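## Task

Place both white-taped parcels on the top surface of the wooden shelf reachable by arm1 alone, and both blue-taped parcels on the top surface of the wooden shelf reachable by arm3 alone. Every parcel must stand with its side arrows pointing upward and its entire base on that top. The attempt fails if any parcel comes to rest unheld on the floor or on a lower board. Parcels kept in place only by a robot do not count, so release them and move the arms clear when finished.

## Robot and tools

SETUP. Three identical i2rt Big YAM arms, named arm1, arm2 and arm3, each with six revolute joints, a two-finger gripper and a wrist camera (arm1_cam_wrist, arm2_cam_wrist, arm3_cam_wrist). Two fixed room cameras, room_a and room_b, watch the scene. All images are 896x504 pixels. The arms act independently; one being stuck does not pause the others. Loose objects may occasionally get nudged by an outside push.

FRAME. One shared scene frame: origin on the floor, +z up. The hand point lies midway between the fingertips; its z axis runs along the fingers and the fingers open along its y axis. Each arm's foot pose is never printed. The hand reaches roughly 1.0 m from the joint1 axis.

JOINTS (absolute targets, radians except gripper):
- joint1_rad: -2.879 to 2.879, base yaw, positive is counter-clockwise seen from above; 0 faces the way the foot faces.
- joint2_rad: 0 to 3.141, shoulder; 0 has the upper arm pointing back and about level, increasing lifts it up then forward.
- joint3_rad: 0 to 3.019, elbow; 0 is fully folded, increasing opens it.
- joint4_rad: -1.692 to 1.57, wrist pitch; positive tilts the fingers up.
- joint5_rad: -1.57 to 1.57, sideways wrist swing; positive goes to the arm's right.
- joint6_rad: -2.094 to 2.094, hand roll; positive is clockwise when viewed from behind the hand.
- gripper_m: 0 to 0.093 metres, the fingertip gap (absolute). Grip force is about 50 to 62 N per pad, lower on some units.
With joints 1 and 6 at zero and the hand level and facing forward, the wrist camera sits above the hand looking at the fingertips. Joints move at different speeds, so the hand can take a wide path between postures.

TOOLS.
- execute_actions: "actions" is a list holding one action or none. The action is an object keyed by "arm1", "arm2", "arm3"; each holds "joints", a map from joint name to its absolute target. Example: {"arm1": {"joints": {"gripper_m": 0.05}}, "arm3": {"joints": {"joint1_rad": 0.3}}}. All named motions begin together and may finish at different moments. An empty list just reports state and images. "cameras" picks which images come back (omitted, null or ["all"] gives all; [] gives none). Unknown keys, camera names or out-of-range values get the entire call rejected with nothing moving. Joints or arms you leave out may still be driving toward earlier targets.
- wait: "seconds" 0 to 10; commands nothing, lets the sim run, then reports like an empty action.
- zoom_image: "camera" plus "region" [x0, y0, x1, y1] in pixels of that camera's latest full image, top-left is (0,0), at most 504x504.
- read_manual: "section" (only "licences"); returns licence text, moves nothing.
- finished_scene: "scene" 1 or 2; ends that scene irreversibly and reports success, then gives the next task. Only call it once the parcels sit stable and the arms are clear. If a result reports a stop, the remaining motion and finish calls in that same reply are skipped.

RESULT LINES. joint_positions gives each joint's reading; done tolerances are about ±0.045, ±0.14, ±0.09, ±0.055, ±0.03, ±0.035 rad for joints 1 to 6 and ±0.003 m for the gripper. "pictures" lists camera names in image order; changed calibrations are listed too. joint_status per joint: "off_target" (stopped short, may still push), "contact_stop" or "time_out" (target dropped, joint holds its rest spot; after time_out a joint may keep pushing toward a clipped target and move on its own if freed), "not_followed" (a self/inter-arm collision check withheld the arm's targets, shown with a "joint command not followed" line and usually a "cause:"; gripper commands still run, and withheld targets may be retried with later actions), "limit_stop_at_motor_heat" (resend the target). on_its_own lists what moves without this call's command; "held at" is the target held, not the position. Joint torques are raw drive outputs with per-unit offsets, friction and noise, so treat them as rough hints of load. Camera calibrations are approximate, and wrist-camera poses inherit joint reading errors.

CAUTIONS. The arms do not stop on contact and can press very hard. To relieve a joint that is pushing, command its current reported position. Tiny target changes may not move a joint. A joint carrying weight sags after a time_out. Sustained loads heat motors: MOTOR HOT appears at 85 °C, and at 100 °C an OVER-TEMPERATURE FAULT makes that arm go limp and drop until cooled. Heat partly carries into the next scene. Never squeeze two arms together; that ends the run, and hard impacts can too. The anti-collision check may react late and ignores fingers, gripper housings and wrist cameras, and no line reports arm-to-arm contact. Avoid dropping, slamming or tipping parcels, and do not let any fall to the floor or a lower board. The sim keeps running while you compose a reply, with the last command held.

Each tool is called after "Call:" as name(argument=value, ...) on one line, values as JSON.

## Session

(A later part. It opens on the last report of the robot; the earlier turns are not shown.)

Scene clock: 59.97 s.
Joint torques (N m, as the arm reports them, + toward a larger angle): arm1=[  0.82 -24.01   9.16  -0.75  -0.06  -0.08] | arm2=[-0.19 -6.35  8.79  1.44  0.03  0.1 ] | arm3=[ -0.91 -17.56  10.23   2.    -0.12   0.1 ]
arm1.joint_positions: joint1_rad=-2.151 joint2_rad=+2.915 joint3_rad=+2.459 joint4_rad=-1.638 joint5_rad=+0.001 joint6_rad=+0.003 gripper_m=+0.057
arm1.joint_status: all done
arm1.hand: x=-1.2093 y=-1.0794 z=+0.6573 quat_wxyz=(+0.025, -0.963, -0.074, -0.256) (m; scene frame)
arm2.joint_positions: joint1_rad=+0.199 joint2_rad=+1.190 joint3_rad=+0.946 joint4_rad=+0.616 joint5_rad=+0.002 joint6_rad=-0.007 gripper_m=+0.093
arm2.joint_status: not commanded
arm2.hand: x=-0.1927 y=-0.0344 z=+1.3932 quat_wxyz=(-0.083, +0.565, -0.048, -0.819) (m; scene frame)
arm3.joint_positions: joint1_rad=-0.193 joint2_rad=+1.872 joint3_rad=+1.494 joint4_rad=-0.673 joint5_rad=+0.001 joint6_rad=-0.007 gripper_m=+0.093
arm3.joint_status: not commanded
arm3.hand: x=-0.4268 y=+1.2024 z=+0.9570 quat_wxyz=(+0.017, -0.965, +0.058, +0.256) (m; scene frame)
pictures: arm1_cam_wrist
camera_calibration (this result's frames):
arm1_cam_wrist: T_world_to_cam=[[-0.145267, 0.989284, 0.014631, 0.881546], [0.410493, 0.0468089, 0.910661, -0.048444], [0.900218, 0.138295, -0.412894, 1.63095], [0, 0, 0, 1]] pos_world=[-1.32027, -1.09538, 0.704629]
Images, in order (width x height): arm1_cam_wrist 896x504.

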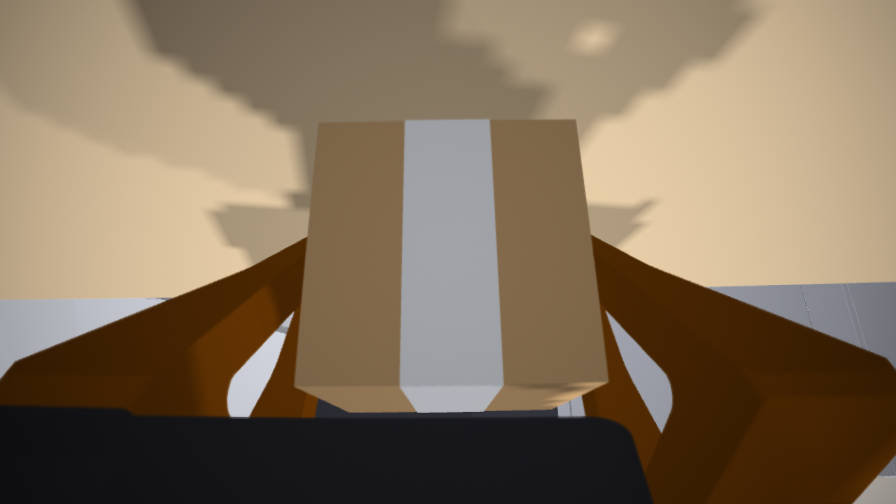

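Call:
execute_actions(actions=[{"arm1":{"joints":{"gripper_m":0.093}}}], cameras=[])

Call:
execute_actions(actions=[{"arm1":{"joints":{"joint2_rad":2.55}}}])

Scene clock: 60.73 s.
Joint torques (N m, as the arm reports them, + toward a larger angle): arm1=[  0.89 -23.33   9.04  -0.66  -0.07  -0.07] | arm2=[-0.23 -6.35  8.81  1.49  0.03  0.1 ] | arm3=[ -0.87 -17.53  10.22   2.    -0.12   0.1 ]
arm1.joint_positions: joint1_rad=-2.151 joint2_rad=+2.915 joint3_rad=+2.459 joint4_rad=-1.640 joint5_rad=+0.001 joint6_rad=+0.003 gripper_m=+0.093
arm1.joint_status: all done
arm1.hand: x=-1.2088 y=-1.0793 z=+0.6576 quat_wxyz=(+0.025, -0.963, -0.074, -0.257) (m; scene frame)
arm2.joint_positions: joint1_rad=+0.199 joint2_rad=+1.190 joint3_rad=+0.946 joint4_rad=+0.616 joint5_rad=+0.002 joint6_rad=-0.007 gripper_m=+0.093
arm2.joint_status: not commanded
arm2.hand: x=-0.1927 y=-0.0344 z=+1.3932 quat_wxyz=(-0.083, +0.565, -0.048, -0.819) (m; scene frame)
arm3.joint_positions: joint1_rad=-0.193 joint2_rad=+1.872 joint3_rad=+1.494 joint4_rad=-0.673 joint5_rad=+0.001 joint6_rad=-0.007 gripper_m=+0.093
arm3.joint_status: not commanded
arm3.hand: x=-0.4268 y=+1.2024 z=+0.9570 quat_wxyz=(+0.017, -0.965, +0.058, +0.256) (m; scene frame)
pictures: none
No camera images: the call's "cameras" was empty. Leave "cameras" out to get every camera's image.

Scene clock: 62.47 s.
Joint torques (N m, as the arm reports them, + toward a larger angle): arm1=[  0.77 -23.6    8.63   0.1   -0.06  -0.08] | arm2=[-0.21 -6.39  8.81  1.48  0.04  0.1 ] | arm3=[ -0.89 -17.57  10.22   2.    -0.12   0.09]
arm1.joint_positions: joint1_rad=-2.151 joint2_rad=+2.520 joint3_rad=+2.487 joint4_rad=-1.642 joint5_rad=+0.001 joint6_rad=+0.003 gripper_m=+0.093
arm1.joint_status: all done
arm1.hand: x=-1.3063 y=-1.0969 z=+0.9274 quat_wxyz=(+0.008, -0.996, -0.077, -0.051) (m; scene frame)
arm2.joint_positions: joint1_rad=+0.199 joint2_rad=+1.190 joint3_rad=+0.946 joint4_rad=+0.616 joint5_rad=+0.002 joint6_rad=-0.007 gripper_m=+0.093
arm2.joint_status: not commanded
arm2.hand: x=-0.1927 y=-0.0344 z=+1.3932 quat_wxyz=(-0.083, +0.565, -0.048, -0.819) (m; scene frame)
arm3.joint_positions: joint1_rad=-0.193 joint2_rad=+1.872 joint3_rad=+1.494 joint4_rad=-0.673 joint5_rad=+0.001 joint6_rad=-0.007 gripper_m=+0.093
arm3.joint_status: not commanded
arm3.hand: x=-0.4268 y=+1.2024 z=+0.9570 quat_wxyz=(+0.017, -0.965, +0.058, +0.256) (m; scene frame)
pictures: arm1_cam_wrist, arm2_cam_wrist, arm3_cam_wrist, room_a, room_b
camera_calibration (this result's frames):
arm1_cam_wrist: T_world_to_cam=[[-0.143425, 0.98962, 0.00905267, 0.888752], [0.740033, 0.10117, 0.664918, 0.464227], [0.657101, 0.102065, -0.746861, 1.78457], [0, 0, 0, 1]] pos_world=[-1.38871, -1.10863, 1.0161]
arm2_cam_wrist: T_world_to_cam=[[0.198803, 0.979943, 0.0137527, 0.0495367], [0.255594, -0.0382955, -0.966025, 1.39956], [-0.946123, 0.195564, -0.258081, 0.304983], [0, 0, 0, 1]] pos_world=[-0.0790165, -0.0545898, 1.43004]
arm3_cam_wrist: T_world_to_cam=[[0.116127, 0.993231, -0.00261629, -1.14337], [0.988691, -0.115344, 0.0958402, 0.472934], [0.0948897, -0.0137164, -0.995393, 1.13226], [0, 0, 0, 1]] pos_world=[-0.442248, 1.20572, 1.07873]
Images, in order (width x height): arm1_cam_wrist 896x504, arm2_cam_wrist 896x504, arm3_cam_wrist 896x504, room_a 896x504, room_b 896x504.

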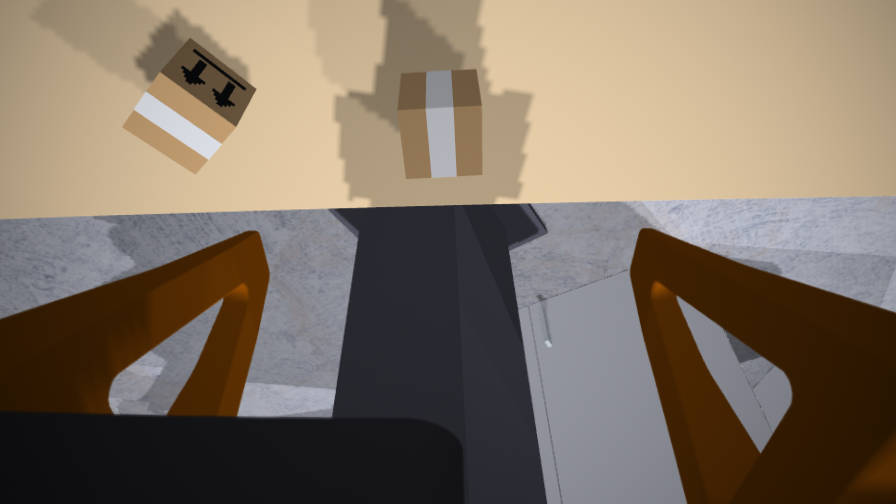

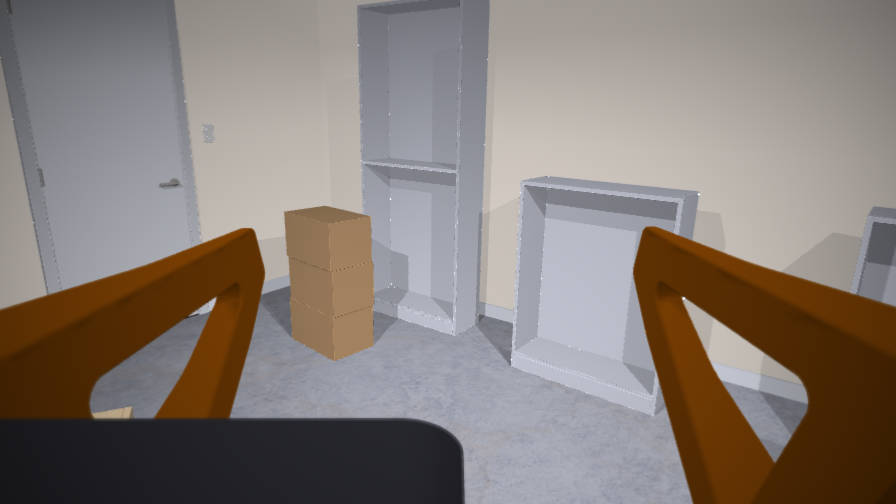

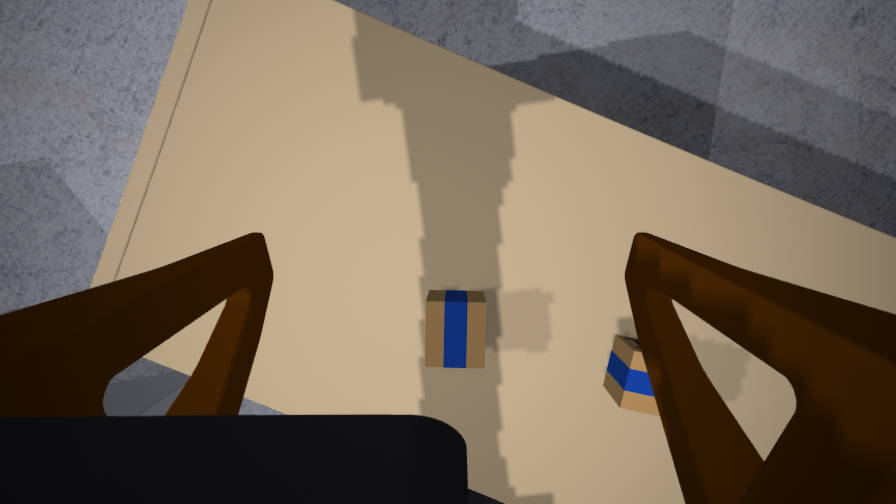

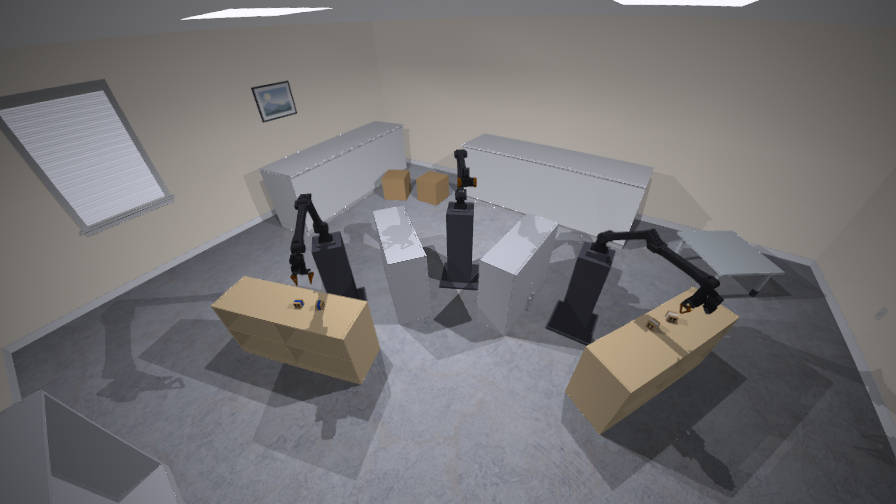

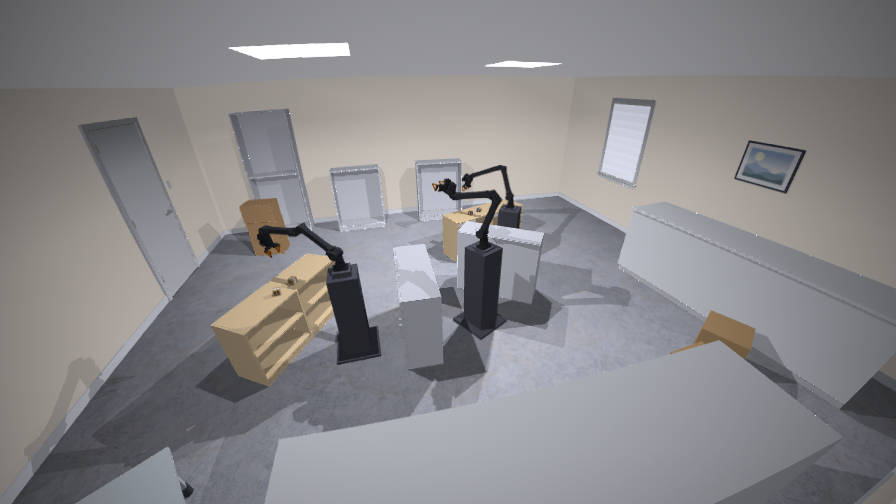

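Call:
zoom_image(camera="room_a", region=[630, 300, 700, 340])

Call:
zoom_image(camera="room_b", region=[260, 265, 310, 300])

Call:
zoom_image(camera="room_a", region=[280, 290, 340, 320])

Call:
zoom_image(camera="room_b", region=[455, 198, 495, 222])

Region (630, 300, 700, 340) of room_a's 896x504 image, scaled by 7.200, with more detail than that image has; it fills the top 288 rows of this view, and the rest is white.

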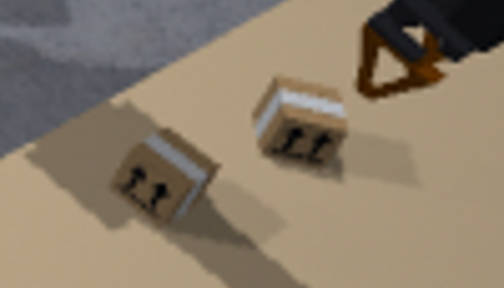

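Region (260, 265, 310, 300) of room_b's 896x504 image, scaled by 10.080, with more detail than that image has; it fills the top 353 rows of this view, and the rest is white.

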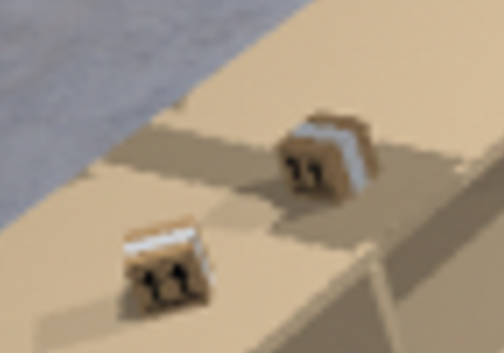

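Region (280, 290, 340, 320) of room_a's 896x504 image, scaled by 8.400, with more detail than that image has.

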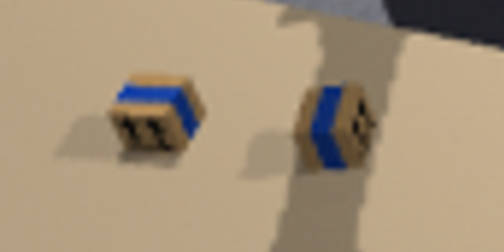

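Region (455, 198, 495, 222) of room_b's 896x504 image, scaled by 12.600, with more detail than that image has; it fills the top 302 rows of this view, and the rest is white.

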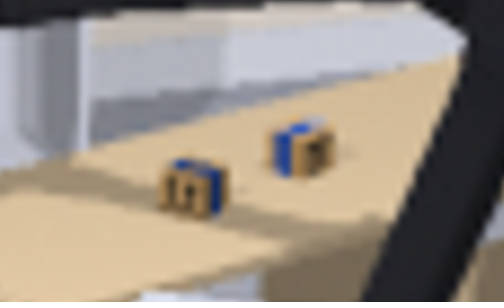

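Call:
finished_scene(scene=2)

The scene is finished: the task was done.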